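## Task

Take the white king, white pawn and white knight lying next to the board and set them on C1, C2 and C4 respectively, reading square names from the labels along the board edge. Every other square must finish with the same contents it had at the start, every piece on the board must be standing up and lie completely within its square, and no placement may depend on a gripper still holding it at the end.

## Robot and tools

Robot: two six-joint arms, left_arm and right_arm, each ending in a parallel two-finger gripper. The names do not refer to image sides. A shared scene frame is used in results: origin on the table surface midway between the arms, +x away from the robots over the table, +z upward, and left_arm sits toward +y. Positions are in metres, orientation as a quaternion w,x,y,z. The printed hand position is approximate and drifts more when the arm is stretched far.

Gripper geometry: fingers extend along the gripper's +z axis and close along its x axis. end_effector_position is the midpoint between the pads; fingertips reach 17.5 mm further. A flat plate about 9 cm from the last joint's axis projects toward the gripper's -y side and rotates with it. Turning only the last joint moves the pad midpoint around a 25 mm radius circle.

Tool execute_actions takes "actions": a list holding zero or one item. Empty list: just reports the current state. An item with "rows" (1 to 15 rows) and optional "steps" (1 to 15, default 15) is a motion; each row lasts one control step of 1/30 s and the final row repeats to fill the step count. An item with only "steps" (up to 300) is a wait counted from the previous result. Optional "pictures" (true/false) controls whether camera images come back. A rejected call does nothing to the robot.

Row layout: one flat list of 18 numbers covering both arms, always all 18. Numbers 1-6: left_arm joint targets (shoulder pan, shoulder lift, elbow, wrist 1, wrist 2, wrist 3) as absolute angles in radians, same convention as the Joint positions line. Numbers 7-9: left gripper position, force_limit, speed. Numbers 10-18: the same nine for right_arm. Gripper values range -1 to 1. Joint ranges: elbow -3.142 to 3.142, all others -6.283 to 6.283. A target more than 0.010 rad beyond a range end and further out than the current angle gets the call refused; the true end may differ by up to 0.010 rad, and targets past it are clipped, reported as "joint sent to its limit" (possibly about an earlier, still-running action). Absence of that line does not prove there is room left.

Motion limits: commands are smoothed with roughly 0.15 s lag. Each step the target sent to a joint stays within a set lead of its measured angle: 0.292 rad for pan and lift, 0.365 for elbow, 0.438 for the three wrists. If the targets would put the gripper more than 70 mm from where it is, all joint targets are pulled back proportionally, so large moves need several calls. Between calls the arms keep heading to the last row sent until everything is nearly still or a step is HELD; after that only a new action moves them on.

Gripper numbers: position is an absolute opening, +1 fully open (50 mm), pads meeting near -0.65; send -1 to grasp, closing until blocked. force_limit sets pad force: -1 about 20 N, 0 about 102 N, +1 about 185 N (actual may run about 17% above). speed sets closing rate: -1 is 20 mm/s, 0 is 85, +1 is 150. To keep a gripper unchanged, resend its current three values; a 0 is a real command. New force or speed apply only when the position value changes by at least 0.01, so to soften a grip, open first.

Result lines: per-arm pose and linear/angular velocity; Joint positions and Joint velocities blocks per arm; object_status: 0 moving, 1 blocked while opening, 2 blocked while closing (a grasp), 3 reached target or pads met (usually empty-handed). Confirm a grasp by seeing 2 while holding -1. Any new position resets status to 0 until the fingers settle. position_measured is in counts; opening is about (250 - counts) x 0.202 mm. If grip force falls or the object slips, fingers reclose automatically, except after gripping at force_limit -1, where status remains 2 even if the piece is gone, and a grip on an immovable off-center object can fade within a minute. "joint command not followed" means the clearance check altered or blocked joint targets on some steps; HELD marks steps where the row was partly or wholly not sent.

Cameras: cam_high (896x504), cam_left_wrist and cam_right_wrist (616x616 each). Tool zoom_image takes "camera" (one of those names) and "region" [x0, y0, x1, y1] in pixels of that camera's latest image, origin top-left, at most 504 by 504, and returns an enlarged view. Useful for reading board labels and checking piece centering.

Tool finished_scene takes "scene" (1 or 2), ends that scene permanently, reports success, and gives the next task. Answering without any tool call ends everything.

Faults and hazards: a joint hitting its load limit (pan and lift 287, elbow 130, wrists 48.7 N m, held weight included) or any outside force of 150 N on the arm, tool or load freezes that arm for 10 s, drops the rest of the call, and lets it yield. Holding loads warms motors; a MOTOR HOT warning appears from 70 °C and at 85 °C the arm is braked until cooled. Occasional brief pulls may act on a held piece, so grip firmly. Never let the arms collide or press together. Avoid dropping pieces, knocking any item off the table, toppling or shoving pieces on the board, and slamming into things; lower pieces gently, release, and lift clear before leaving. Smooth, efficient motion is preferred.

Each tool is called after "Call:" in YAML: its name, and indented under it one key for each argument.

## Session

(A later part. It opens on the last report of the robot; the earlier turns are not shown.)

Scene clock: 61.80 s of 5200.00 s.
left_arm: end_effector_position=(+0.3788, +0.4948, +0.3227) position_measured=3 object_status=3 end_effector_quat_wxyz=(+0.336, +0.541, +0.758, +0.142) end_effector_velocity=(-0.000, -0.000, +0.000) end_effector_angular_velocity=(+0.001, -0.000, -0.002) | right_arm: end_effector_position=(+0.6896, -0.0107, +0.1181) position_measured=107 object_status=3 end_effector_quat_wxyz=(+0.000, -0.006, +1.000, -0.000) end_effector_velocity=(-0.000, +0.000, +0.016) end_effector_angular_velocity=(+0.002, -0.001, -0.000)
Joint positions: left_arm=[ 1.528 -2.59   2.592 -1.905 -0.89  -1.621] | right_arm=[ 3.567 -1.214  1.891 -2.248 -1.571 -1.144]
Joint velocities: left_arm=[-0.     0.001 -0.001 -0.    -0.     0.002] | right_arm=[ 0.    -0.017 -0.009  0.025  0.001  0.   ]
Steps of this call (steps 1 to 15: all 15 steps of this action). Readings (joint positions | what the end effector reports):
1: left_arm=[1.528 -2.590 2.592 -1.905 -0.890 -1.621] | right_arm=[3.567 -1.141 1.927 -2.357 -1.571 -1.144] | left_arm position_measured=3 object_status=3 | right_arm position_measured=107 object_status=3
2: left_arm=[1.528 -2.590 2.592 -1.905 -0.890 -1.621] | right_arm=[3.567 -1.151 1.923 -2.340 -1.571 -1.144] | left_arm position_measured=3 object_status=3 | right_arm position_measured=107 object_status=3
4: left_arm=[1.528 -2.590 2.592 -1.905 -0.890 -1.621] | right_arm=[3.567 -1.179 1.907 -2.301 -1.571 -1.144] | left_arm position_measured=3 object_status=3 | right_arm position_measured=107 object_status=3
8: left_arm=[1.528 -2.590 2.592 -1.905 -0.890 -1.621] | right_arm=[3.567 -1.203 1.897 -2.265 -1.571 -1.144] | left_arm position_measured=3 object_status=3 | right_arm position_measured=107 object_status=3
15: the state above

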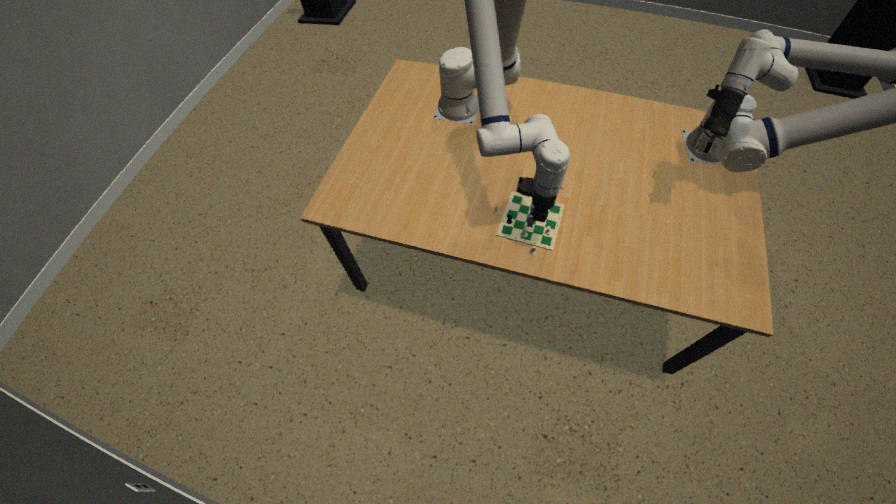

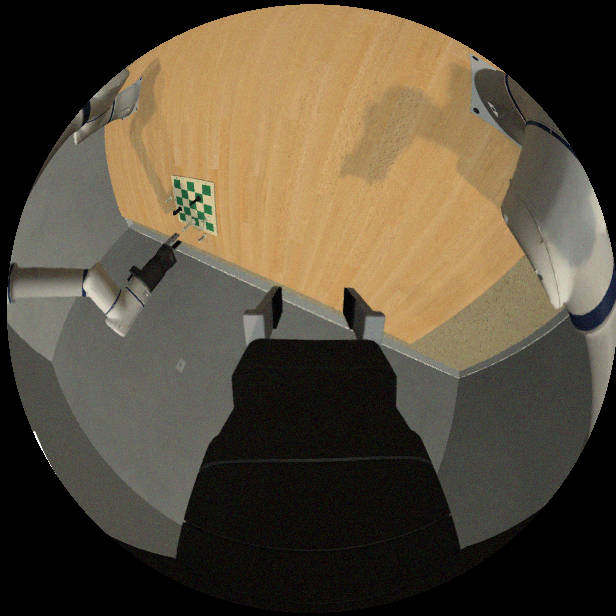

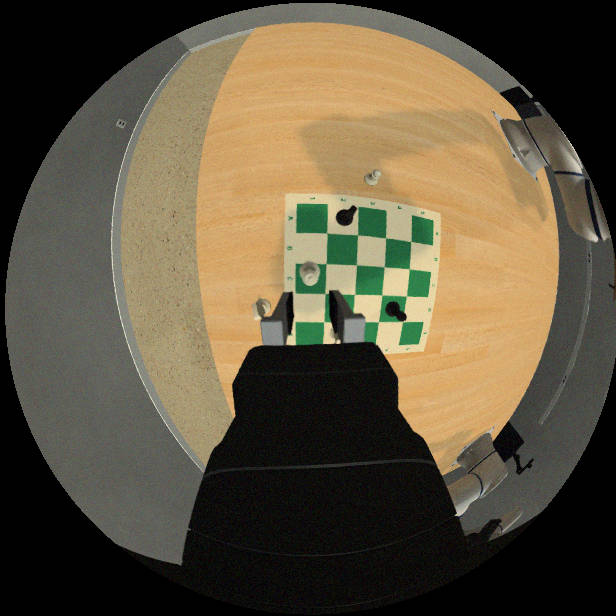

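Call:
execute_actions:
  actions:
    - {"rows":[[1.528,-2.59,2.592,-1.905,-0.89,-1.621,1,0,0,3.555,-1.139,1.944,-2.376,-1.571,-1.156,0.3,-1,-0.5]]}
  pictures: false

Call:
execute_actions:
  actions:
    - {"rows":[[1.528,-2.59,2.592,-1.905,-0.89,-1.621,1,0,0,3.555,-1.139,1.944,-2.376,-1.571,-1.156,-1,0.5,-0.5]]}
  pictures: false

Call:
execute_actions:
  actions:
    - {"rows":[[1.528,-2.59,2.592,-1.905,-0.89,-1.621,1,0,0,3.568,-1.132,1.931,-2.37,-1.571,-1.143,-1,0.5,-0.5]]}
  pictures: false

Call:
execute_actions:
  actions:
    - {"rows":[[1.528,-2.59,2.592,-1.905,-0.89,-1.621,1,0,0,3.568,-1.132,1.931,-2.37,-1.571,-1.143,0.4,0.5,-0.5]]}
  pictures: false

Call:
execute_actions:
  actions:
    - {"rows":[[1.528,-2.59,2.592,-1.905,-0.89,-1.621,1,0,0,3.567,-1.216,1.89,-2.245,-1.571,-1.144,0.4,0.5,-0.5]]}

Call:
zoom_image:
  camera: "cam_right_wrist"
  region: [230,200,430,360]

Scene clock: 70.00 s of 5200.00 s.
left_arm: end_effector_position=(+0.3788, +0.4948, +0.3227) position_measured=3 object_status=3 end_effector_quat_wxyz=(+0.336, +0.541, +0.758, +0.142) end_effector_velocity=(+0.000, +0.001, +0.000) end_effector_angular_velocity=(-0.000, -0.000, +0.001) | right_arm: end_effector_position=(+0.6894, -0.0206, +0.0489) position_measured=107 object_status=3 end_effector_quat_wxyz=(+0.000, -0.006, +1.000, -0.000) end_effector_velocity=(-0.001, -0.003, -0.017) end_effector_angular_velocity=(-0.000, +0.001, -0.000)
Joint positions: left_arm=[ 1.528 -2.59   2.592 -1.905 -0.89  -1.621] | right_arm=[ 3.555 -1.141  1.942 -2.372 -1.571 -1.156]
Joint velocities: left_arm=[ 0.001 -0.    -0.    -0.     0.    -0.   ] | right_arm=[-0.003  0.018  0.013 -0.03  -0.    -0.003]
Steps of this call (steps 1 to 15: the robot went on to your last target; steps 16 to 90: nothing new was sent; then 4.70 s passed at rest; steps 91 to 105: all 15 steps of this action). Readings (joint positions | what the end effector reports):
91: left_arm=[1.528 -2.590 2.592 -1.905 -0.890 -1.621] | right_arm=[3.567 -1.216 1.890 -2.245 -1.571 -1.144] | left_arm position_measured=3 object_status=3 | right_arm position_measured=107 object_status=3
92: left_arm=[1.528 -2.590 2.592 -1.905 -0.890 -1.621] | right_arm=[3.566 -1.207 1.895 -2.262 -1.571 -1.146] | left_arm position_measured=3 object_status=3 | right_arm position_measured=107 object_status=3
94: left_arm=[1.528 -2.590 2.592 -1.905 -0.890 -1.621] | right_arm=[3.561 -1.179 1.917 -2.307 -1.571 -1.150] | left_arm position_measured=3 object_status=3 | right_arm position_measured=107 object_status=3
98: left_arm=[1.528 -2.590 2.592 -1.905 -0.890 -1.621] | right_arm=[3.557 -1.153 1.934 -2.352 -1.571 -1.154] | left_arm position_measured=3 object_status=3 | right_arm position_measured=107 object_status=3
105: the state above

Scene clock: 70.50 s of 5200.00 s.
left_arm: end_effector_position=(+0.3788, +0.4948, +0.3227) position_measured=3 object_status=3 end_effector_quat_wxyz=(+0.336, +0.541, +0.758, +0.142) end_effector_velocity=(-0.000, +0.000, -0.000) end_effector_angular_velocity=(-0.002, -0.000, -0.001) | right_arm: end_effector_position=(+0.6893, -0.0210, +0.0468) position_measured=191 object_status=0 end_effector_quat_wxyz=(+0.000, -0.006, +1.000, -0.000) end_effector_velocity=(-0.000, -0.000, -0.000) end_effector_angular_velocity=(-0.000, -0.001, -0.001)
Joint positions: left_arm=[ 1.528 -2.59   2.592 -1.905 -0.89  -1.621] | right_arm=[ 3.555 -1.139  1.944 -2.376 -1.571 -1.156]
Joint velocities: left_arm=[-0.001 -0.003  0.001  0.    -0.    -0.   ] | right_arm=[-0.    -0.     0.001 -0.001 -0.001  0.001]
Steps of this call (steps 1 to 15: all 15 steps of this action). Readings (joint positions | what the end effector reports):
1: left_arm=[1.528 -2.590 2.592 -1.905 -0.890 -1.621] | right_arm=[3.555 -1.141 1.943 -2.373 -1.571 -1.156] | left_arm position_measured=3 object_status=3 | right_arm position_measured=110 object_status=0
2: left_arm=[1.528 -2.590 2.592 -1.905 -0.890 -1.621] | right_arm=[3.555 -1.140 1.943 -2.374 -1.571 -1.156] | left_arm position_measured=3 object_status=3 | right_arm position_measured=118 object_status=0
4: left_arm=[1.528 -2.590 2.592 -1.905 -0.890 -1.621] | right_arm=[3.555 -1.140 1.943 -2.375 -1.571 -1.156] | left_arm position_measured=3 object_status=3 | right_arm position_measured=136 object_status=0
8: left_arm=[1.528 -2.590 2.592 -1.905 -0.890 -1.621] | right_arm=[3.555 -1.139 1.944 -2.376 -1.571 -1.156] | left_arm position_measured=3 object_status=3 | right_arm position_measured=170 object_status=0
15: the state above

Scene clock: 71.00 s of 5200.00 s.
left_arm: end_effector_position=(+0.3788, +0.4948, +0.3227) position_measured=3 object_status=3 end_effector_quat_wxyz=(+0.336, +0.541, +0.758, +0.142) end_effector_velocity=(+0.000, -0.000, +0.000) end_effector_angular_velocity=(-0.000, -0.001, -0.000) | right_arm: end_effector_position=(+0.6888, -0.0105, +0.0472) position_measured=191 object_status=2 end_effector_quat_wxyz=(+0.000, -0.006, +1.000, -0.000) end_effector_velocity=(-0.000, +0.002, -0.001) end_effector_angular_velocity=(-0.002, +0.001, +0.000)
Joint positions: left_arm=[ 1.528 -2.59   2.592 -1.905 -0.89  -1.621] | right_arm=[ 3.568 -1.132  1.931 -2.37  -1.571 -1.143]
Joint velocities: left_arm=[-0.     0.001 -0.    -0.001  0.001  0.001] | right_arm=[ 0.003  0.003 -0.003  0.001 -0.002  0.003]
Steps of this call (steps 1 to 15: all 15 steps of this action). Readings (joint positions | what the end effector reports):
1: left_arm=[1.528 -2.590 2.592 -1.905 -0.890 -1.621] | right_arm=[3.555 -1.139 1.944 -2.376 -1.571 -1.156] | left_arm position_measured=3 object_status=3 | right_arm position_measured=191 object_status=0
2: left_arm=[1.528 -2.590 2.592 -1.905 -0.890 -1.621] | right_arm=[3.557 -1.138 1.942 -2.376 -1.571 -1.154] | left_arm position_measured=3 object_status=3 | right_arm position_measured=191 object_status=2
4: left_arm=[1.528 -2.590 2.592 -1.905 -0.890 -1.621] | right_arm=[3.562 -1.135 1.938 -2.373 -1.571 -1.149] | left_arm position_measured=3 object_status=3 | right_arm position_measured=191 object_status=2
8: left_arm=[1.528 -2.590 2.592 -1.905 -0.890 -1.621] | right_arm=[3.566 -1.133 1.933 -2.371 -1.571 -1.145] | left_arm position_measured=3 object_status=3 | right_arm position_measured=191 object_status=2
15: the state above

Scene clock: 71.50 s of 5200.00 s.
left_arm: end_effector_position=(+0.3788, +0.4948, +0.3227) position_measured=3 object_status=3 end_effector_quat_wxyz=(+0.336, +0.541, +0.758, +0.142) end_effector_velocity=(-0.000, +0.001, -0.001) end_effector_angular_velocity=(-0.001, +0.001, +0.001) | right_arm: end_effector_position=(+0.6888, -0.0102, +0.0473) position_measured=92 object_status=0 end_effector_quat_wxyz=(+0.000, -0.006, +1.000, -0.000) end_effector_velocity=(-0.001, +0.000, +0.000) end_effector_angular_velocity=(+0.001, +0.001, +0.000)
Joint positions: left_arm=[ 1.528 -2.59   2.592 -1.905 -0.89  -1.621] | right_arm=[ 3.568 -1.132  1.931 -2.37  -1.571 -1.143]
Joint velocities: left_arm=[ 0.001 -0.002  0.001  0.    -0.    -0.001] | right_arm=[-0.    -0.001  0.001 -0.     0.001 -0.   ]
Steps of this call (steps 1 to 15: all 15 steps of this action). Readings (joint positions | what the end effector reports):
1: left_arm=[1.528 -2.590 2.592 -1.905 -0.890 -1.621] | right_arm=[3.568 -1.132 1.931 -2.370 -1.571 -1.143] | left_arm position_measured=3 object_status=3 | right_arm position_measured=189 object_status=0
2: left_arm=[1.528 -2.590 2.592 -1.905 -0.890 -1.621] | right_arm=[3.568 -1.132 1.931 -2.370 -1.571 -1.143] | left_arm position_measured=3 object_status=3 | right_arm position_measured=180 object_status=0
4: left_arm=[1.528 -2.590 2.592 -1.905 -0.890 -1.621] | right_arm=[3.568 -1.132 1.931 -2.370 -1.571 -1.143] | left_arm position_measured=3 object_status=3 | right_arm position_measured=163 object_status=0
8: left_arm=[1.528 -2.590 2.592 -1.905 -0.890 -1.621] | right_arm=[3.568 -1.132 1.931 -2.370 -1.571 -1.143] | left_arm position_measured=3 object_status=3 | right_arm position_measured=129 object_status=0
15: the state above

Scene clock: 72.00 s of 5200.00 s.
left_arm: end_effector_position=(+0.3788, +0.4948, +0.3227) position_measured=3 object_status=3 end_effector_quat_wxyz=(+0.336, +0.541, +0.758, +0.142) end_effector_velocity=(+0.000, +0.000, +0.000) end_effector_angular_velocity=(+0.001, +0.000, -0.000) | right_arm: end_effector_position=(+0.6895, -0.0106, +0.1178) position_measured=92 object_status=3 end_effector_quat_wxyz=(+0.000, -0.006, +1.000, -0.000) end_effector_velocity=(-0.001, -0.001, +0.018) end_effector_angular_velocity=(-0.001, -0.002, -0.000)
Joint positions: left_arm=[ 1.528 -2.59   2.592 -1.905 -0.89  -1.621] | right_arm=[ 3.567 -1.213  1.891 -2.249 -1.571 -1.144]
Joint velocities: left_arm=[ 0.001  0.    -0.001  0.001 -0.     0.002] | right_arm=[-0.    -0.021 -0.009  0.028 -0.001  0.   ]
Steps of this call (steps 1 to 15: all 15 steps of this action). Readings (joint positions | what the end effector reports):
1: left_arm=[1.528 -2.590 2.592 -1.905 -0.890 -1.621] | right_arm=[3.568 -1.132 1.931 -2.369 -1.571 -1.143] | left_arm position_measured=3 object_status=3 | right_arm position_measured=92 object_status=0
2: left_arm=[1.528 -2.590 2.592 -1.905 -0.890 -1.621] | right_arm=[3.568 -1.142 1.927 -2.352 -1.571 -1.143] | left_arm position_measured=3 object_status=3 | right_arm position_measured=92 object_status=0
4: left_arm=[1.528 -2.590 2.592 -1.905 -0.890 -1.621] | right_arm=[3.568 -1.173 1.910 -2.310 -1.571 -1.143] | left_arm position_measured=3 object_status=3 | right_arm position_measured=92 object_status=3
8: left_arm=[1.528 -2.590 2.592 -1.905 -0.890 -1.621] | right_arm=[3.567 -1.201 1.898 -2.268 -1.571 -1.144] | left_arm position_measured=3 object_status=3 | right_arm position_measured=92 object_status=3
15: the state above

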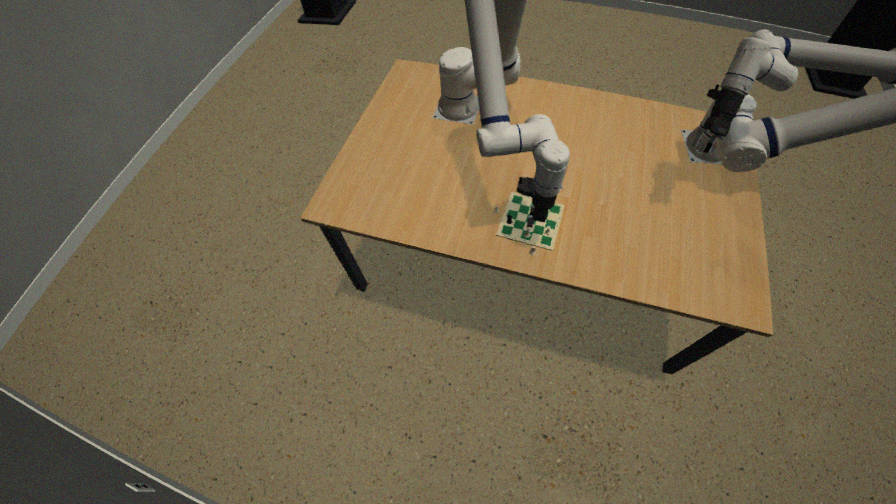

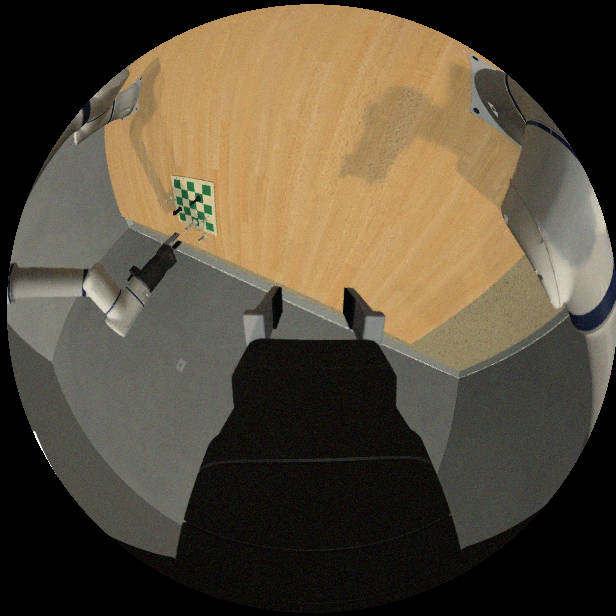

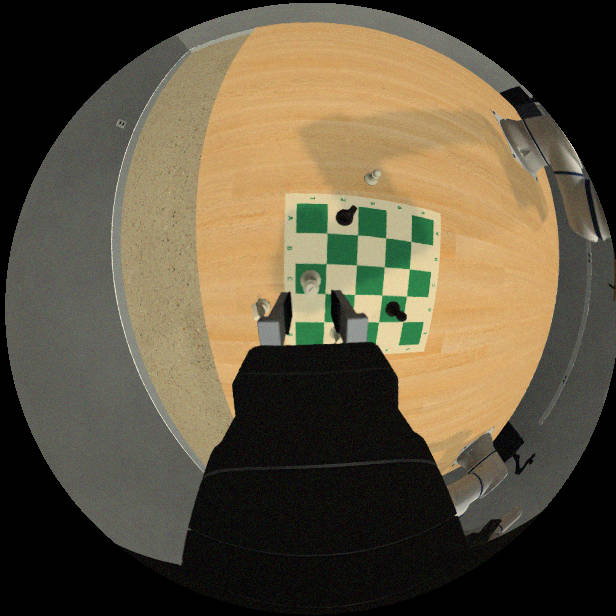

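Region (230, 200, 430, 360) of cam_right_wrist's 616x616 image, scaled by 2.520, with more detail than that image has; it fills the top 403 rows of this view, and the rest is white.

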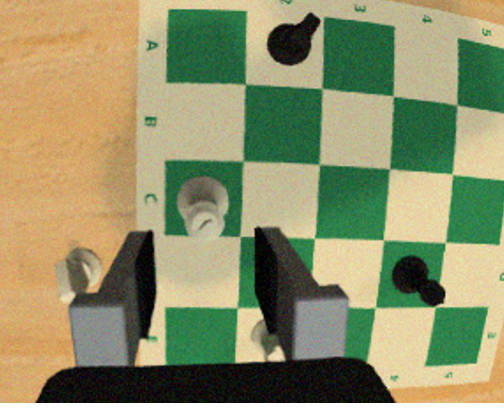

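Call:
execute_actions:
  actions:
    - {"rows":[[1.528,-2.59,2.592,-1.905,-0.89,-1.621,1,0,0,3.4266,-1.4237,2.1702,-2.3175,-1.571,-1.284,0.4,0.5,-0.5]]}
  pictures: false

Call:
execute_actions:
  actions:
    - {"rows":[[1.528,-2.59,2.592,-1.905,-0.89,-1.621,1,0,0,3.4266,-1.2817,2.2268,-2.516,-1.571,-1.284,0.4,0.5,-0.5]]}
  pictures: false

Call:
execute_actions:
  actions:
    - {"steps":12}

Scene clock: 77.47 s of 5200.00 s.
left_arm: end_effector_position=(+0.3788, +0.4948, +0.3227) position_measured=3 object_status=3 end_effector_quat_wxyz=(+0.336, +0.541, +0.758, +0.142) end_effector_velocity=(-0.000, -0.001, +0.001) end_effector_angular_velocity=(-0.001, -0.000, -0.002) | right_arm: end_effector_position=(+0.6165, -0.1372, +0.1213) position_measured=92 object_status=3 end_effector_quat_wxyz=(+0.000, -0.006, +1.000, -0.000) end_effector_velocity=(-0.063, -0.081, -0.007) end_effector_angular_velocity=(+0.001, +0.001, -0.001)
Joint positions: left_arm=[ 1.528 -2.59   2.592 -1.905 -0.89  -1.621] | right_arm=[ 3.439 -1.406  2.146 -2.311 -1.571 -1.272]
Joint velocities: left_arm=[-0.002  0.002 -0.002 -0.     0.    -0.   ] | right_arm=[-0.092 -0.135  0.183 -0.048  0.001 -0.091]
Steps of this call (steps 1 to 15: the robot went on to your last target; steps 16 to 90: nothing new was sent; then 1.97 s passed at rest; steps 91 to 105: all 15 steps of this action). Readings (joint positions | what the end effector reports):
91: left_arm=[1.528 -2.590 2.592 -1.905 -0.890 -1.621] | right_arm=[3.567 -1.216 1.890 -2.245 -1.571 -1.144] | left_arm position_measured=3 object_status=3 | right_arm position_measured=92 object_status=3
92: left_arm=[1.528 -2.590 2.592 -1.905 -0.890 -1.621] | right_arm=[3.560 -1.227 1.904 -2.248 -1.571 -1.151] | left_arm position_measured=3 object_status=3 | right_arm position_measured=92 object_status=3
94: left_arm=[1.528 -2.590 2.592 -1.905 -0.890 -1.621] | right_arm=[3.536 -1.261 1.951 -2.260 -1.571 -1.175] | left_arm position_measured=3 object_status=3 | right_arm position_measured=92 object_status=3
98: left_arm=[1.528 -2.590 2.592 -1.905 -0.890 -1.621] | right_arm=[3.492 -1.326 2.039 -2.283 -1.571 -1.218] | left_arm position_measured=3 object_status=3 | right_arm position_measured=92 object_status=3
105: the state above

Scene clock: 77.97 s of 5200.00 s.
left_arm: end_effector_position=(+0.3788, +0.4948, +0.3227) position_measured=3 object_status=3 end_effector_quat_wxyz=(+0.336, +0.541, +0.758, +0.142) end_effector_velocity=(-0.000, -0.000, +0.000) end_effector_angular_velocity=(-0.001, -0.000, -0.000) | right_arm: end_effector_position=(+0.6092, -0.1472, +0.0300) position_measured=92 object_status=3 end_effector_quat_wxyz=(+0.000, -0.006, +1.000, -0.000) end_effector_velocity=(-0.004, -0.003, -0.027) end_effector_angular_velocity=(-0.000, +0.000, +0.001)
Joint positions: left_arm=[ 1.528 -2.59   2.592 -1.905 -0.89  -1.621] | right_arm=[ 3.427 -1.287  2.224 -2.508 -1.571 -1.284]
Joint velocities: left_arm=[-0.001 -0.001  0.     0.     0.    -0.   ] | right_arm=[-0.002  0.039  0.021 -0.06  -0.    -0.004]
Steps of this call (steps 1 to 15: all 15 steps of this action). Readings (joint positions | what the end effector reports):
1: left_arm=[1.528 -2.590 2.592 -1.905 -0.890 -1.621] | right_arm=[3.436 -1.409 2.152 -2.313 -1.571 -1.275] | left_arm position_measured=3 object_status=3 | right_arm position_measured=92 object_status=3
2: left_arm=[1.528 -2.590 2.592 -1.905 -0.890 -1.621] | right_arm=[3.434 -1.402 2.159 -2.330 -1.571 -1.277] | left_arm position_measured=3 object_status=3 | right_arm position_measured=92 object_status=3
4: left_arm=[1.528 -2.590 2.592 -1.905 -0.890 -1.621] | right_arm=[3.432 -1.365 2.180 -2.385 -1.571 -1.279] | left_arm position_measured=3 object_status=3 | right_arm position_measured=92 object_status=3
8: left_arm=[1.528 -2.590 2.592 -1.905 -0.890 -1.621] | right_arm=[3.429 -1.312 2.209 -2.468 -1.571 -1.282] | left_arm position_measured=3 object_status=3 | right_arm position_measured=92 object_status=3
15: the state above

Scene clock: 78.37 s of 5200.00 s.
left_arm: end_effector_position=(+0.3788, +0.4948, +0.3227) position_measured=3 object_status=3 end_effector_quat_wxyz=(+0.336, +0.541, +0.758, +0.142) end_effector_velocity=(-0.000, -0.001, +0.000) end_effector_angular_velocity=(-0.001, +0.000, -0.002) | right_arm: end_effector_position=(+0.6086, -0.1476, +0.0265) position_measured=92 object_status=3 end_effector_quat_wxyz=(+0.000, -0.006, +1.000, -0.000) end_effector_velocity=(+0.001, +0.000, -0.001) end_effector_angular_velocity=(+0.001, -0.001, +0.000)
Joint positions: left_arm=[ 1.528 -2.59   2.592 -1.905 -0.89  -1.621] | right_arm=[ 3.427 -1.282  2.227 -2.516 -1.571 -1.284]
Joint velocities: left_arm=[-0.002 -0.    -0.    -0.001 -0.     0.   ] | right_arm=[-0.     0.002 -0.    -0.003  0.001 -0.   ]
Steps of this call (steps 1 to 12: the robot went on to your last target). Readings (joint positions | what the end effector reports):
1: left_arm=[1.528 -2.590 2.592 -1.905 -0.890 -1.621] | right_arm=[3.427 -1.286 2.225 -2.510 -1.571 -1.284] | left_arm position_measured=3 object_status=3 | right_arm position_measured=92 object_status=3
2: left_arm=[1.528 -2.590 2.592 -1.905 -0.890 -1.621] | right_arm=[3.427 -1.285 2.225 -2.511 -1.571 -1.284] | left_arm position_measured=3 object_status=3 | right_arm position_measured=92 object_status=3
4: left_arm=[1.528 -2.590 2.592 -1.905 -0.890 -1.621] | right_arm=[3.427 -1.284 2.226 -2.513 -1.571 -1.284] | left_arm position_measured=3 object_status=3 | right_arm position_measured=92 object_status=3
8: left_arm=[1.528 -2.590 2.592 -1.905 -0.890 -1.621] | right_arm=[3.427 -1.282 2.226 -2.515 -1.571 -1.284] | left_arm position_measured=3 object_status=3 | right_arm position_measured=92 object_status=3
12: the state above

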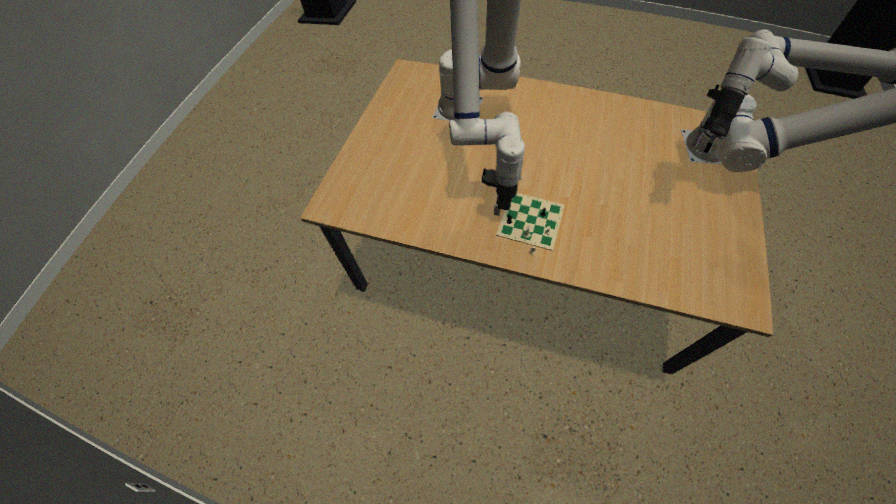

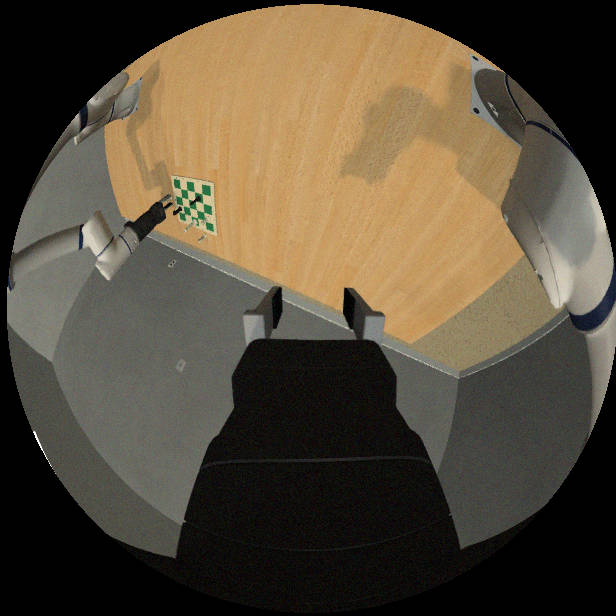

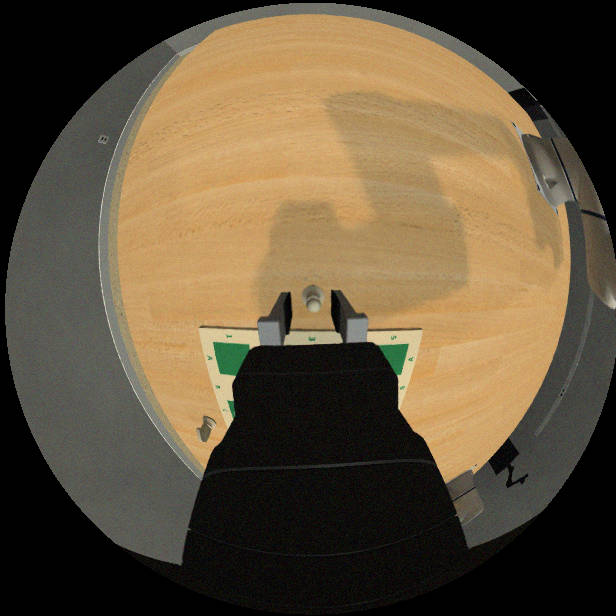

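Call:
execute_actions:
  actions:
    - {"rows":[[1.528,-2.59,2.592,-1.905,-0.89,-1.621,1,0,0,3.4186,-1.2857,2.232,-2.517,-1.571,-1.292,0.4,0.5,-0.5]],"steps":10}
  pictures: false

Call:
execute_actions:
  actions:
    - {"rows":[[1.528,-2.59,2.592,-1.905,-0.89,-1.621,1,0,0,3.4186,-1.2857,2.232,-2.517,-1.571,-1.292,-1,1,0]]}
  pictures: false

Call:
execute_actions:
  actions:
    - {"rows":[[1.528,-2.59,2.592,-1.905,-0.89,-1.621,1,0,0,3.4266,-1.4237,2.1702,-2.3175,-1.571,-1.284,-1,1,0]]}
  pictures: false

Call:
execute_actions:
  actions:
    - {"rows":[[1.528,-2.59,2.592,-1.905,-0.89,-1.621,1,0,0,3.5937,-1.2612,1.9551,-2.265,-1.571,-1.117,-1,1,0]]}
  pictures: false

Call:
execute_actions:
  actions:
    - {"rows":[[1.528,-2.59,2.592,-1.905,-0.89,-1.621,1,0,0,3.5937,-1.1506,2.0032,-2.4236,-1.571,-1.117,-1,1,0]]}

Call:
zoom_image:
  camera: "cam_right_wrist"
  region: [230,220,400,360]

Scene clock: 86.37 s of 5200.00 s.
left_arm: end_effector_position=(+0.3788, +0.4948, +0.3227) position_measured=3 object_status=3 end_effector_quat_wxyz=(+0.336, +0.541, +0.758, +0.142) end_effector_velocity=(+0.000, -0.000, +0.001) end_effector_angular_velocity=(-0.001, +0.000, +0.000) | right_arm: end_effector_position=(+0.6086, -0.1524, +0.0266) position_measured=92 object_status=3 end_effector_quat_wxyz=(-0.000, -0.006, +1.000, -0.000) end_effector_velocity=(+0.000, -0.004, +0.000) end_effector_angular_velocity=(-0.000, -0.000, -0.001)
Joint positions: left_arm=[ 1.528 -2.59   2.592 -1.905 -0.89  -1.621] | right_arm=[ 3.419 -1.285  2.231 -2.517 -1.571 -1.291]
Joint velocities: left_arm=[ 0.     0.    -0.001 -0.    -0.    -0.   ] | right_arm=[-0.006 -0.003  0.004 -0.001 -0.001 -0.006]
Steps of this call (steps 1 to 15: the robot went on to your last target; steps 16 to 90: nothing new was sent; then 4.67 s passed at rest; steps 91 to 100: all 10 steps of this action). Readings (joint positions | what the end effector reports):
91: left_arm=[1.528 -2.590 2.592 -1.905 -0.890 -1.621] | right_arm=[3.427 -1.282 2.227 -2.516 -1.571 -1.284] | left_arm position_measured=3 object_status=3 | right_arm position_measured=92 object_status=3
92: left_arm=[1.528 -2.590 2.592 -1.905 -0.890 -1.621] | right_arm=[3.425 -1.282 2.228 -2.516 -1.571 -1.285] | left_arm position_measured=3 object_status=3 | right_arm position_measured=92 object_status=3
94: left_arm=[1.528 -2.590 2.592 -1.905 -0.890 -1.621] | right_arm=[3.422 -1.283 2.230 -2.517 -1.571 -1.288] | left_arm position_measured=3 object_status=3 | right_arm position_measured=92 object_status=3
98: left_arm=[1.528 -2.590 2.592 -1.905 -0.890 -1.621] | right_arm=[3.420 -1.285 2.231 -2.517 -1.571 -1.291] | left_arm position_measured=3 object_status=3 | right_arm position_measured=92 object_status=3
100: the state above

Scene clock: 86.87 s of 5200.00 s.
left_arm: end_effector_position=(+0.3788, +0.4948, +0.3227) position_measured=3 object_status=3 end_effector_quat_wxyz=(+0.336, +0.541, +0.758, +0.142) end_effector_velocity=(-0.000, -0.000, +0.000) end_effector_angular_velocity=(+0.000, -0.000, -0.001) | right_arm: end_effector_position=(+0.6086, -0.1529, +0.0266) position_measured=215 object_status=0 end_effector_quat_wxyz=(-0.000, -0.006, +1.000, -0.000) end_effector_velocity=(-0.001, -0.000, -0.001) end_effector_angular_velocity=(+0.000, +0.001, -0.000)
Joint positions: left_arm=[ 1.528 -2.59   2.592 -1.905 -0.89  -1.621] | right_arm=[ 3.419 -1.286  2.232 -2.517 -1.571 -1.292]
Joint velocities: left_arm=[-0.001 -0.    -0.     0.     0.     0.001] | right_arm=[-0.     0.001  0.001 -0.     0.     0.   ]
Steps of this call (steps 1 to 15: all 15 steps of this action). Readings (joint positions | what the end effector reports):
1: left_arm=[1.528 -2.590 2.592 -1.905 -0.890 -1.621] | right_arm=[3.419 -1.285 2.232 -2.517 -1.571 -1.291] | left_arm position_measured=3 object_status=3 | right_arm position_measured=96 object_status=0
2: left_arm=[1.528 -2.590 2.592 -1.905 -0.890 -1.621] | right_arm=[3.419 -1.285 2.232 -2.517 -1.571 -1.292] | left_arm position_measured=3 object_status=3 | right_arm position_measured=110 object_status=0
4: left_arm=[1.528 -2.590 2.592 -1.905 -0.890 -1.621] | right_arm=[3.419 -1.286 2.232 -2.517 -1.571 -1.292] | left_arm position_measured=3 object_status=3 | right_arm position_measured=138 object_status=0
8: left_arm=[1.528 -2.590 2.592 -1.905 -0.890 -1.621] | right_arm=[3.419 -1.286 2.232 -2.517 -1.571 -1.292] | left_arm position_measured=3 object_status=3 | right_arm position_measured=194 object_status=0
15: the state above

Scene clock: 87.37 s of 5200.00 s.
left_arm: end_effector_position=(+0.3788, +0.4948, +0.3227) position_measured=3 object_status=3 end_effector_quat_wxyz=(+0.336, +0.541, +0.758, +0.142) end_effector_velocity=(-0.000, -0.001, +0.001) end_effector_angular_velocity=(-0.002, -0.000, -0.000) | right_arm: end_effector_position=(+0.6085, -0.1479, +0.1166) position_measured=215 object_status=2 end_effector_quat_wxyz=(+0.000, -0.006, +1.000, -0.000) end_effector_velocity=(-0.002, +0.001, +0.029) end_effector_angular_velocity=(+0.001, -0.002, -0.000)
Joint positions: left_arm=[ 1.528 -2.59   2.592 -1.905 -0.89  -1.621] | right_arm=[ 3.426 -1.418  2.173 -2.325 -1.571 -1.284]
Joint velocities: left_arm=[-0.001 -0.    -0.001 -0.     0.    -0.001] | right_arm=[ 0.002 -0.042 -0.018  0.058  0.001  0.003]
Steps of this call (steps 1 to 15: all 15 steps of this action). Readings (joint positions | what the end effector reports):
1: left_arm=[1.528 -2.590 2.592 -1.905 -0.890 -1.621] | right_arm=[3.419 -1.286 2.232 -2.517 -1.571 -1.292] | left_arm position_measured=3 object_status=3 | right_arm position_measured=215 object_status=2
2: left_arm=[1.528 -2.590 2.592 -1.905 -0.890 -1.621] | right_arm=[3.419 -1.297 2.228 -2.500 -1.571 -1.292] | left_arm position_measured=3 object_status=3 | right_arm position_measured=215 object_status=2
4: left_arm=[1.528 -2.590 2.592 -1.905 -0.890 -1.621] | right_arm=[3.421 -1.337 2.209 -2.444 -1.571 -1.289] | left_arm position_measured=3 object_status=3 | right_arm position_measured=215 object_status=2
8: left_arm=[1.528 -2.590 2.592 -1.905 -0.890 -1.621] | right_arm=[3.425 -1.392 2.184 -2.364 -1.571 -1.286] | left_arm position_measured=3 object_status=3 | right_arm position_measured=215 object_status=2
15: the state above

Scene clock: 87.87 s of 5200.00 s.
left_arm: end_effector_position=(+0.3788, +0.4948, +0.3227) position_measured=3 object_status=3 end_effector_quat_wxyz=(+0.336, +0.541, +0.758, +0.142) end_effector_velocity=(-0.000, -0.001, -0.001) end_effector_angular_velocity=(+0.001, +0.000, -0.002) | right_arm: end_effector_position=(+0.6448, -0.0189, +0.1206) position_measured=215 object_status=2 end_effector_quat_wxyz=(+0.000, -0.006, +1.000, -0.000) end_effector_velocity=(+0.012, +0.074, -0.001) end_effector_angular_velocity=(-0.000, -0.001, +0.000)
Joint positions: left_arm=[ 1.528 -2.59   2.592 -1.905 -0.89  -1.621] | right_arm=[ 3.583 -1.272  1.969 -2.269 -1.571 -1.128]
Joint velocities: left_arm=[-0.002  0.001  0.    -0.    -0.    -0.   ] | right_arm=[ 0.084  0.08  -0.11   0.029 -0.001  0.084]
Steps of this call (steps 1 to 15: all 15 steps of this action). Readings (joint positions | what the end effector reports):
1: left_arm=[1.528 -2.590 2.592 -1.905 -0.890 -1.621] | right_arm=[3.427 -1.419 2.171 -2.323 -1.571 -1.284] | left_arm position_measured=3 object_status=3 | right_arm position_measured=215 object_status=2
2: left_arm=[1.528 -2.590 2.592 -1.905 -0.890 -1.621] | right_arm=[3.437 -1.410 2.158 -2.319 -1.571 -1.273] | left_arm position_measured=3 object_status=3 | right_arm position_measured=215 object_status=2
4: left_arm=[1.528 -2.590 2.592 -1.905 -0.890 -1.621] | right_arm=[3.469 -1.379 2.116 -2.308 -1.571 -1.241] | left_arm position_measured=3 object_status=3 | right_arm position_measured=215 object_status=2
8: left_arm=[1.528 -2.590 2.592 -1.905 -0.890 -1.621] | right_arm=[3.527 -1.324 2.041 -2.288 -1.571 -1.183] | left_arm position_measured=3 object_status=3 | right_arm position_measured=215 object_status=2
15: the state above

Scene clock: 88.37 s of 5200.00 s.
left_arm: end_effector_position=(+0.3788, +0.4948, +0.3227) position_measured=3 object_status=3 end_effector_quat_wxyz=(+0.336, +0.541, +0.758, +0.142) end_effector_velocity=(-0.000, -0.000, +0.000) end_effector_angular_velocity=(+0.000, -0.000, -0.002) | right_arm: end_effector_position=(+0.6467, -0.0091, +0.0344) position_measured=215 object_status=2 end_effector_quat_wxyz=(+0.000, -0.006, +1.000, -0.000) end_effector_velocity=(-0.002, +0.001, -0.024) end_effector_angular_velocity=(-0.001, +0.001, -0.001)
Joint positions: left_arm=[ 1.528 -2.59   2.592 -1.905 -0.89  -1.621] | right_arm=[ 3.593 -1.155  2.002 -2.418 -1.571 -1.117]
Joint velocities: left_arm=[-0.    -0.001 -0.    -0.001 -0.     0.002] | right_arm=[ 0.002  0.031  0.012 -0.042 -0.     0.003]
Steps of this call (steps 1 to 15: all 15 steps of this action). Readings (joint positions | what the end effector reports):
1: left_arm=[1.528 -2.590 2.592 -1.905 -0.890 -1.621] | right_arm=[3.585 -1.269 1.966 -2.268 -1.571 -1.126] | left_arm position_measured=3 object_status=3 | right_arm position_measured=215 object_status=2
2: left_arm=[1.528 -2.590 2.592 -1.905 -0.890 -1.621] | right_arm=[3.587 -1.257 1.967 -2.284 -1.571 -1.124] | left_arm position_measured=3 object_status=3 | right_arm position_measured=215 object_status=2
4: left_arm=[1.528 -2.590 2.592 -1.905 -0.890 -1.621] | right_arm=[3.589 -1.221 1.981 -2.330 -1.571 -1.122] | left_arm position_measured=3 object_status=3 | right_arm position_measured=215 object_status=2
8: left_arm=[1.528 -2.590 2.592 -1.905 -0.890 -1.621] | right_arm=[3.592 -1.176 1.995 -2.390 -1.571 -1.119] | left_arm position_measured=3 object_status=3 | right_arm position_measured=215 object_status=2
15: the state above

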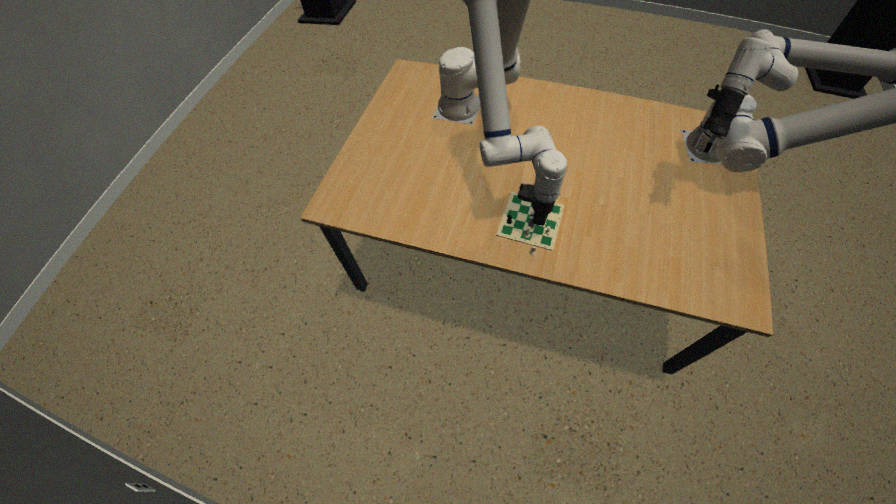

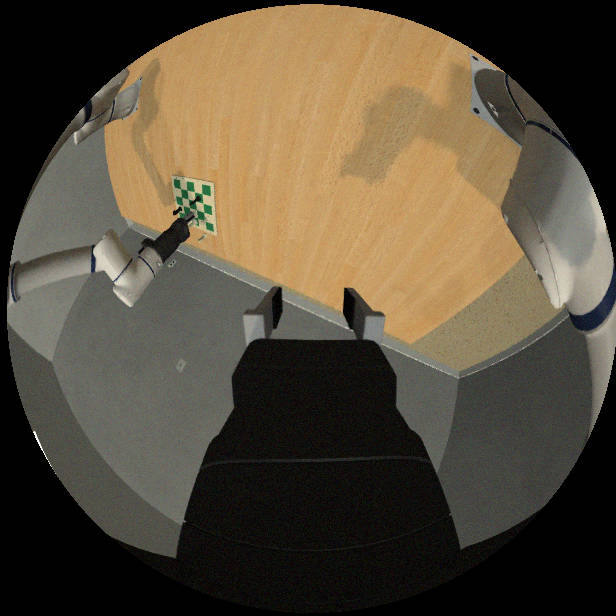

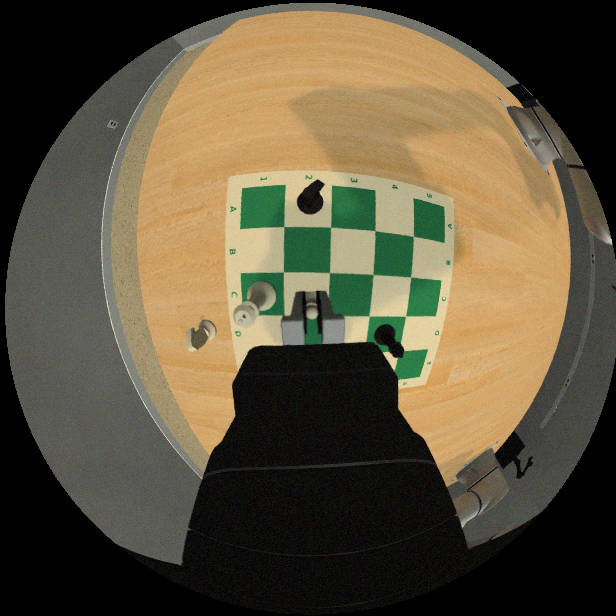

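Region (230, 220, 400, 360) of cam_right_wrist's 616x616 image, scaled by 2.965, with more detail than that image has; it fills the top 415 rows of this view, and the rest is white.

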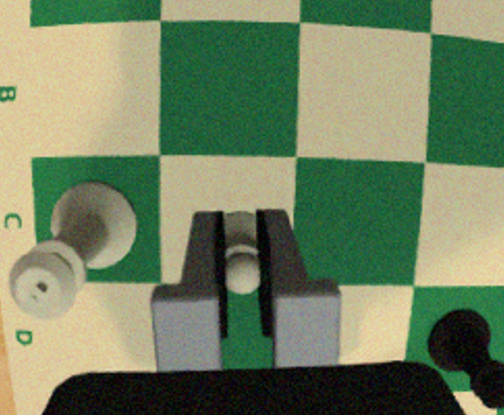

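Call:
execute_actions:
  actions:
    - {"rows":[[1.528,-2.59,2.592,-1.905,-0.89,-1.621,1,0,0,3.5867,-1.1485,2.004,-2.4265,-1.571,-1.124,-1,1,0]],"steps":12}
  pictures: false

Call:
execute_actions:
  actions:
    - {"rows":[[1.528,-2.59,2.592,-1.905,-0.89,-1.621,1,0,0,3.5867,-1.1485,2.004,-2.4265,-1.571,-1.124,-0.1,1,-0.7]],"steps":12}
  pictures: false

Call:
execute_actions:
  actions:
    - {"rows":[[1.528,-2.59,2.592,-1.905,-0.89,-1.621,1,0,0,3.5867,-1.2612,1.9551,-2.265,-1.571,-1.124,-0.1,1,-0.7]]}
  pictures: false

Call:
execute_actions:
  actions:
    - {"rows":[[1.528,-2.59,2.592,-1.905,-0.89,-1.621,1,0,0,3.5774,-1.114,1.7335,-2.1905,-1.571,-1.133,0.7,1,0]]}
  pictures: false

Call:
execute_actions:
  actions:
    - {"rows":[[1.528,-2.59,2.592,-1.905,-0.89,-1.621,1,0,0,3.5774,-1.053,1.765,-2.283,-1.571,-1.133,0.7,1,0]]}

Call:
zoom_image:
  camera: "cam_right_wrist"
  region: [250,220,450,360]

Scene clock: 107.67 s of 5200.00 s.
left_arm: end_effector_position=(+0.3788, +0.4948, +0.3227) position_measured=3 object_status=3 end_effector_quat_wxyz=(+0.336, +0.541, +0.758, +0.142) end_effector_velocity=(-0.000, +0.000, -0.002) end_effector_angular_velocity=(+0.003, +0.000, -0.001) | right_arm: end_effector_position=(+0.6511, -0.0114, +0.0322) position_measured=215 object_status=2 end_effector_quat_wxyz=(+0.002, -0.006, +1.000, +0.001) end_effector_velocity=(+0.001, +0.001, +0.001) end_effector_angular_velocity=(+0.002, -0.001, -0.000)
Joint positions: left_arm=[ 1.528 -2.59   2.592 -1.905 -0.89  -1.621] | right_arm=[ 3.588 -1.151  2.002 -2.427 -1.57  -1.123]
Joint velocities: left_arm=[-0.001  0.001  0.002 -0.    -0.     0.   ] | right_arm=[ 0.    -0.    -0.001 -0.     0.001  0.   ]
FORCE FAULT: contact force on the right arm reached its limit, and that arm stopped for 10 seconds. The contact can be on any part of that arm, not only on its tool. That arm's remaining commands of this call were not run. That arm holds still and accepts commands again. Move the arm away from the contact; if what it grips holds it there, let go first. Pushing or pulling that hard again can fault the arm again.
The stop of the right arm began at step 101 of this call (marked STOPPED below). From that step on that arm followed nothing that you had sent. 2 of its steps, steps kept back included, did not run and will not run. Nothing is kept back now, and the robot has no last target.
Steps of this call (steps 1 to 15: the robot went on to your last target; steps 16 to 90: nothing new was sent; then 5.93 s passed at rest; steps 91 to 102: all 12 steps of this action; steps 103 to 401: the stop continued). Readings (joint positions | what the end effector reports):
91: left_arm=[1.528 -2.590 2.592 -1.905 -0.890 -1.621] | right_arm=[3.594 -1.151 2.003 -2.424 -1.571 -1.117] | left_arm position_measured=3 object_status=3 | right_arm position_measured=215 object_status=2
92: left_arm=[1.528 -2.590 2.592 -1.905 -0.890 -1.621] | right_arm=[3.593 -1.150 2.003 -2.424 -1.571 -1.118] | left_arm position_measured=3 object_status=3 | right_arm position_measured=215 object_status=2
94: left_arm=[1.528 -2.590 2.592 -1.905 -0.890 -1.621] | right_arm=[3.590 -1.150 2.003 -2.425 -1.571 -1.120] | left_arm position_measured=3 object_status=3 | right_arm position_measured=215 object_status=2
98: left_arm=[1.528 -2.590 2.592 -1.905 -0.890 -1.621] | right_arm=[3.588 -1.149 2.003 -2.426 -1.571 -1.123] | left_arm position_measured=3 object_status=3 | right_arm position_measured=215 object_status=2
101: left_arm=[1.528 -2.590 2.592 -1.905 -0.890 -1.621] | right_arm=[3.588 -1.150 2.002 -2.427 -1.570 -1.123] | left_arm position_measured=3 object_status=3 | right_arm position_measured=215 object_status=2 STOPPED (the right arm)
401: the state above

Scene clock: 107.70 s of 5200.00 s.
left_arm: end_effector_position=(+0.3788, +0.4948, +0.3227) position_measured=3 object_status=3 end_effector_quat_wxyz=(+0.336, +0.541, +0.758, +0.142) end_effector_velocity=(+0.000, -0.000, +0.001) end_effector_angular_velocity=(-0.002, -0.001, -0.000) | right_arm: end_effector_position=(+0.6511, -0.0114, +0.0322) position_measured=215 object_status=2 end_effector_quat_wxyz=(+0.002, -0.006, +1.000, +0.001) end_effector_velocity=(-0.000, -0.000, -0.001) end_effector_angular_velocity=(-0.001, +0.000, +0.000)
Joint positions: left_arm=[ 1.528 -2.59   2.592 -1.905 -0.89  -1.621] | right_arm=[ 3.588 -1.151  2.002 -2.427 -1.57  -1.123]
Joint velocities: left_arm=[-0.001 -0.001 -0.001 -0.     0.001 -0.   ] | right_arm=[-0.     0.001  0.    -0.    -0.001 -0.001]
A stop began in an earlier call of the same reply, so what this call sent did not run. Send another action.
Steps of this call (step 1: nothing new was sent). Readings (joint positions | what the end effector reports):
1: the state above

Scene clock: 107.73 s of 5200.00 s.
left_arm: end_effector_position=(+0.3788, +0.4948, +0.3227) position_measured=3 object_status=3 end_effector_quat_wxyz=(+0.336, +0.541, +0.758, +0.142) end_effector_velocity=(-0.000, -0.001, +0.001) end_effector_angular_velocity=(-0.002, +0.000, +0.000) | right_arm: end_effector_position=(+0.6511, -0.0114, +0.0322) position_measured=215 object_status=2 end_effector_quat_wxyz=(+0.002, -0.006, +1.000, +0.001) end_effector_velocity=(+0.001, +0.000, +0.000) end_effector_angular_velocity=(+0.000, -0.000, +0.001)
Joint positions: left_arm=[ 1.528 -2.59   2.592 -1.905 -0.89  -1.621] | right_arm=[ 3.588 -1.151  2.002 -2.427 -1.57  -1.123]
Joint velocities: left_arm=[-0.001  0.    -0.001 -0.001 -0.    -0.001] | right_arm=[ 0.     0.001 -0.001 -0.     0.    -0.001]
A stop began in an earlier call of the same reply, so what this call sent did not run. Send another action.
Steps of this call (step 1: nothing new was sent). Readings (joint positions | what the end effector reports):
1: the state above

Scene clock: 107.77 s of 5200.00 s.
left_arm: end_effector_position=(+0.3788, +0.4948, +0.3227) position_measured=3 object_status=3 end_effector_quat_wxyz=(+0.336, +0.541, +0.758, +0.142) end_effector_velocity=(+0.000, +0.000, +0.001) end_effector_angular_velocity=(-0.002, +0.000, +0.001) | right_arm: end_effector_position=(+0.6511, -0.0114, +0.0322) position_measured=215 object_status=2 end_effector_quat_wxyz=(+0.002, -0.006, +1.000, +0.001) end_effector_velocity=(+0.000, +0.000, +0.001) end_effector_angular_velocity=(+0.000, -0.001, +0.000)
Joint positions: left_arm=[ 1.528 -2.59   2.592 -1.905 -0.89  -1.621] | right_arm=[ 3.588 -1.151  2.002 -2.427 -1.57  -1.123]
Joint velocities: left_arm=[ 0.001 -0.    -0.001 -0.    -0.    -0.   ] | right_arm=[ 0.    -0.001 -0.    -0.    -0.    -0.   ]
A stop began in an earlier call of the same reply, so what this call sent did not run. Send another action.
Steps of this call (step 1: nothing new was sent). Readings (joint positions | what the end effector reports):
1: the state above

Scene clock: 107.80 s of 5200.00 s.
left_arm: end_effector_position=(+0.3788, +0.4948, +0.3227) position_measured=3 object_status=3 end_effector_quat_wxyz=(+0.336, +0.541, +0.758, +0.142) end_effector_velocity=(-0.000, -0.000, +0.000) end_effector_angular_velocity=(-0.001, +0.000, +0.000) | right_arm: end_effector_position=(+0.6511, -0.0114, +0.0322) position_measured=215 object_status=2 end_effector_quat_wxyz=(+0.002, -0.006, +1.000, +0.001) end_effector_velocity=(-0.000, -0.000, +0.001) end_effector_angular_velocity=(+0.001, -0.000, +0.000)
Joint positions: left_arm=[ 1.528 -2.59   2.592 -1.905 -0.89  -1.621] | right_arm=[ 3.588 -1.151  2.002 -2.427 -1.57  -1.123]
Joint velocities: left_arm=[-0. -0. -0.  0. -0. -0.] | right_arm=[-0.    -0.001  0.001 -0.     0.001 -0.   ]
A stop began in an earlier call of the same reply, so what this call sent did not run. Send another action.
Steps of this call (step 1: nothing new was sent). Readings (joint positions | what the end effector reports):
1: the state above

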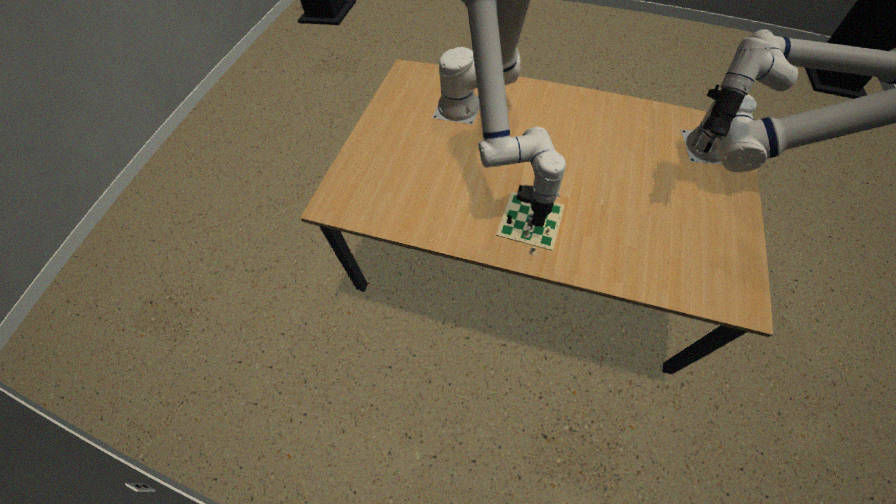

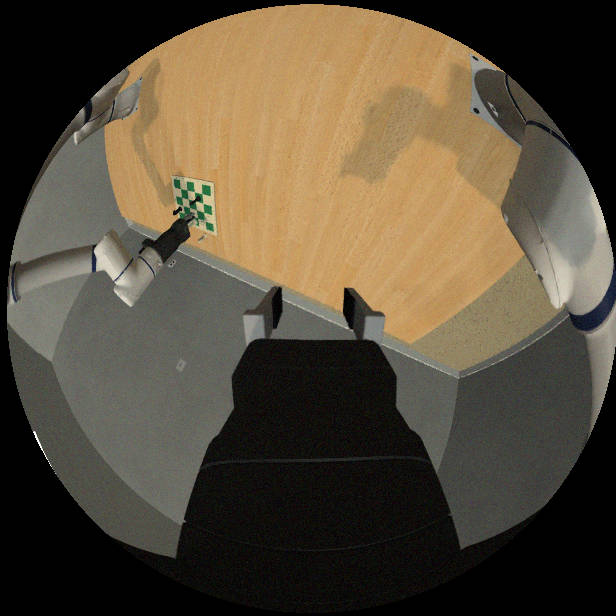

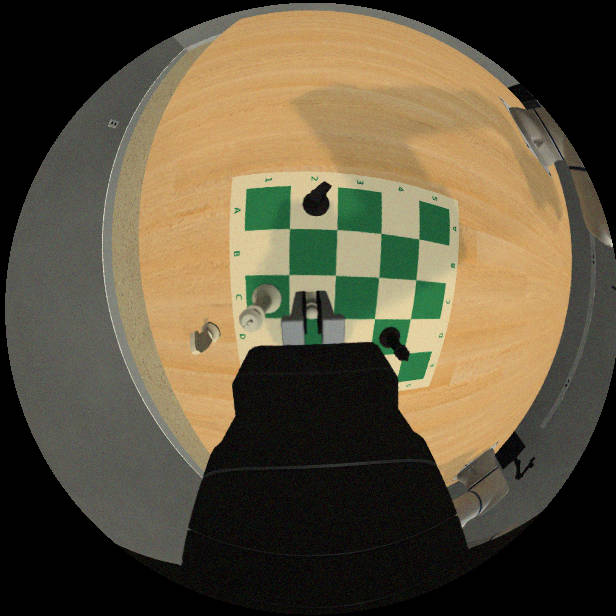

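Region (250, 220, 450, 360) of cam_right_wrist's 616x616 image, scaled by 2.520, with more detail than that image has; it fills the top 353 rows of this view, and the rest is white.

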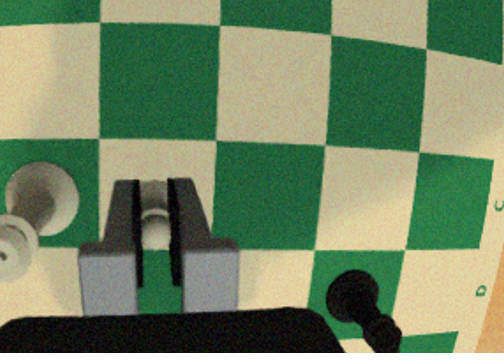

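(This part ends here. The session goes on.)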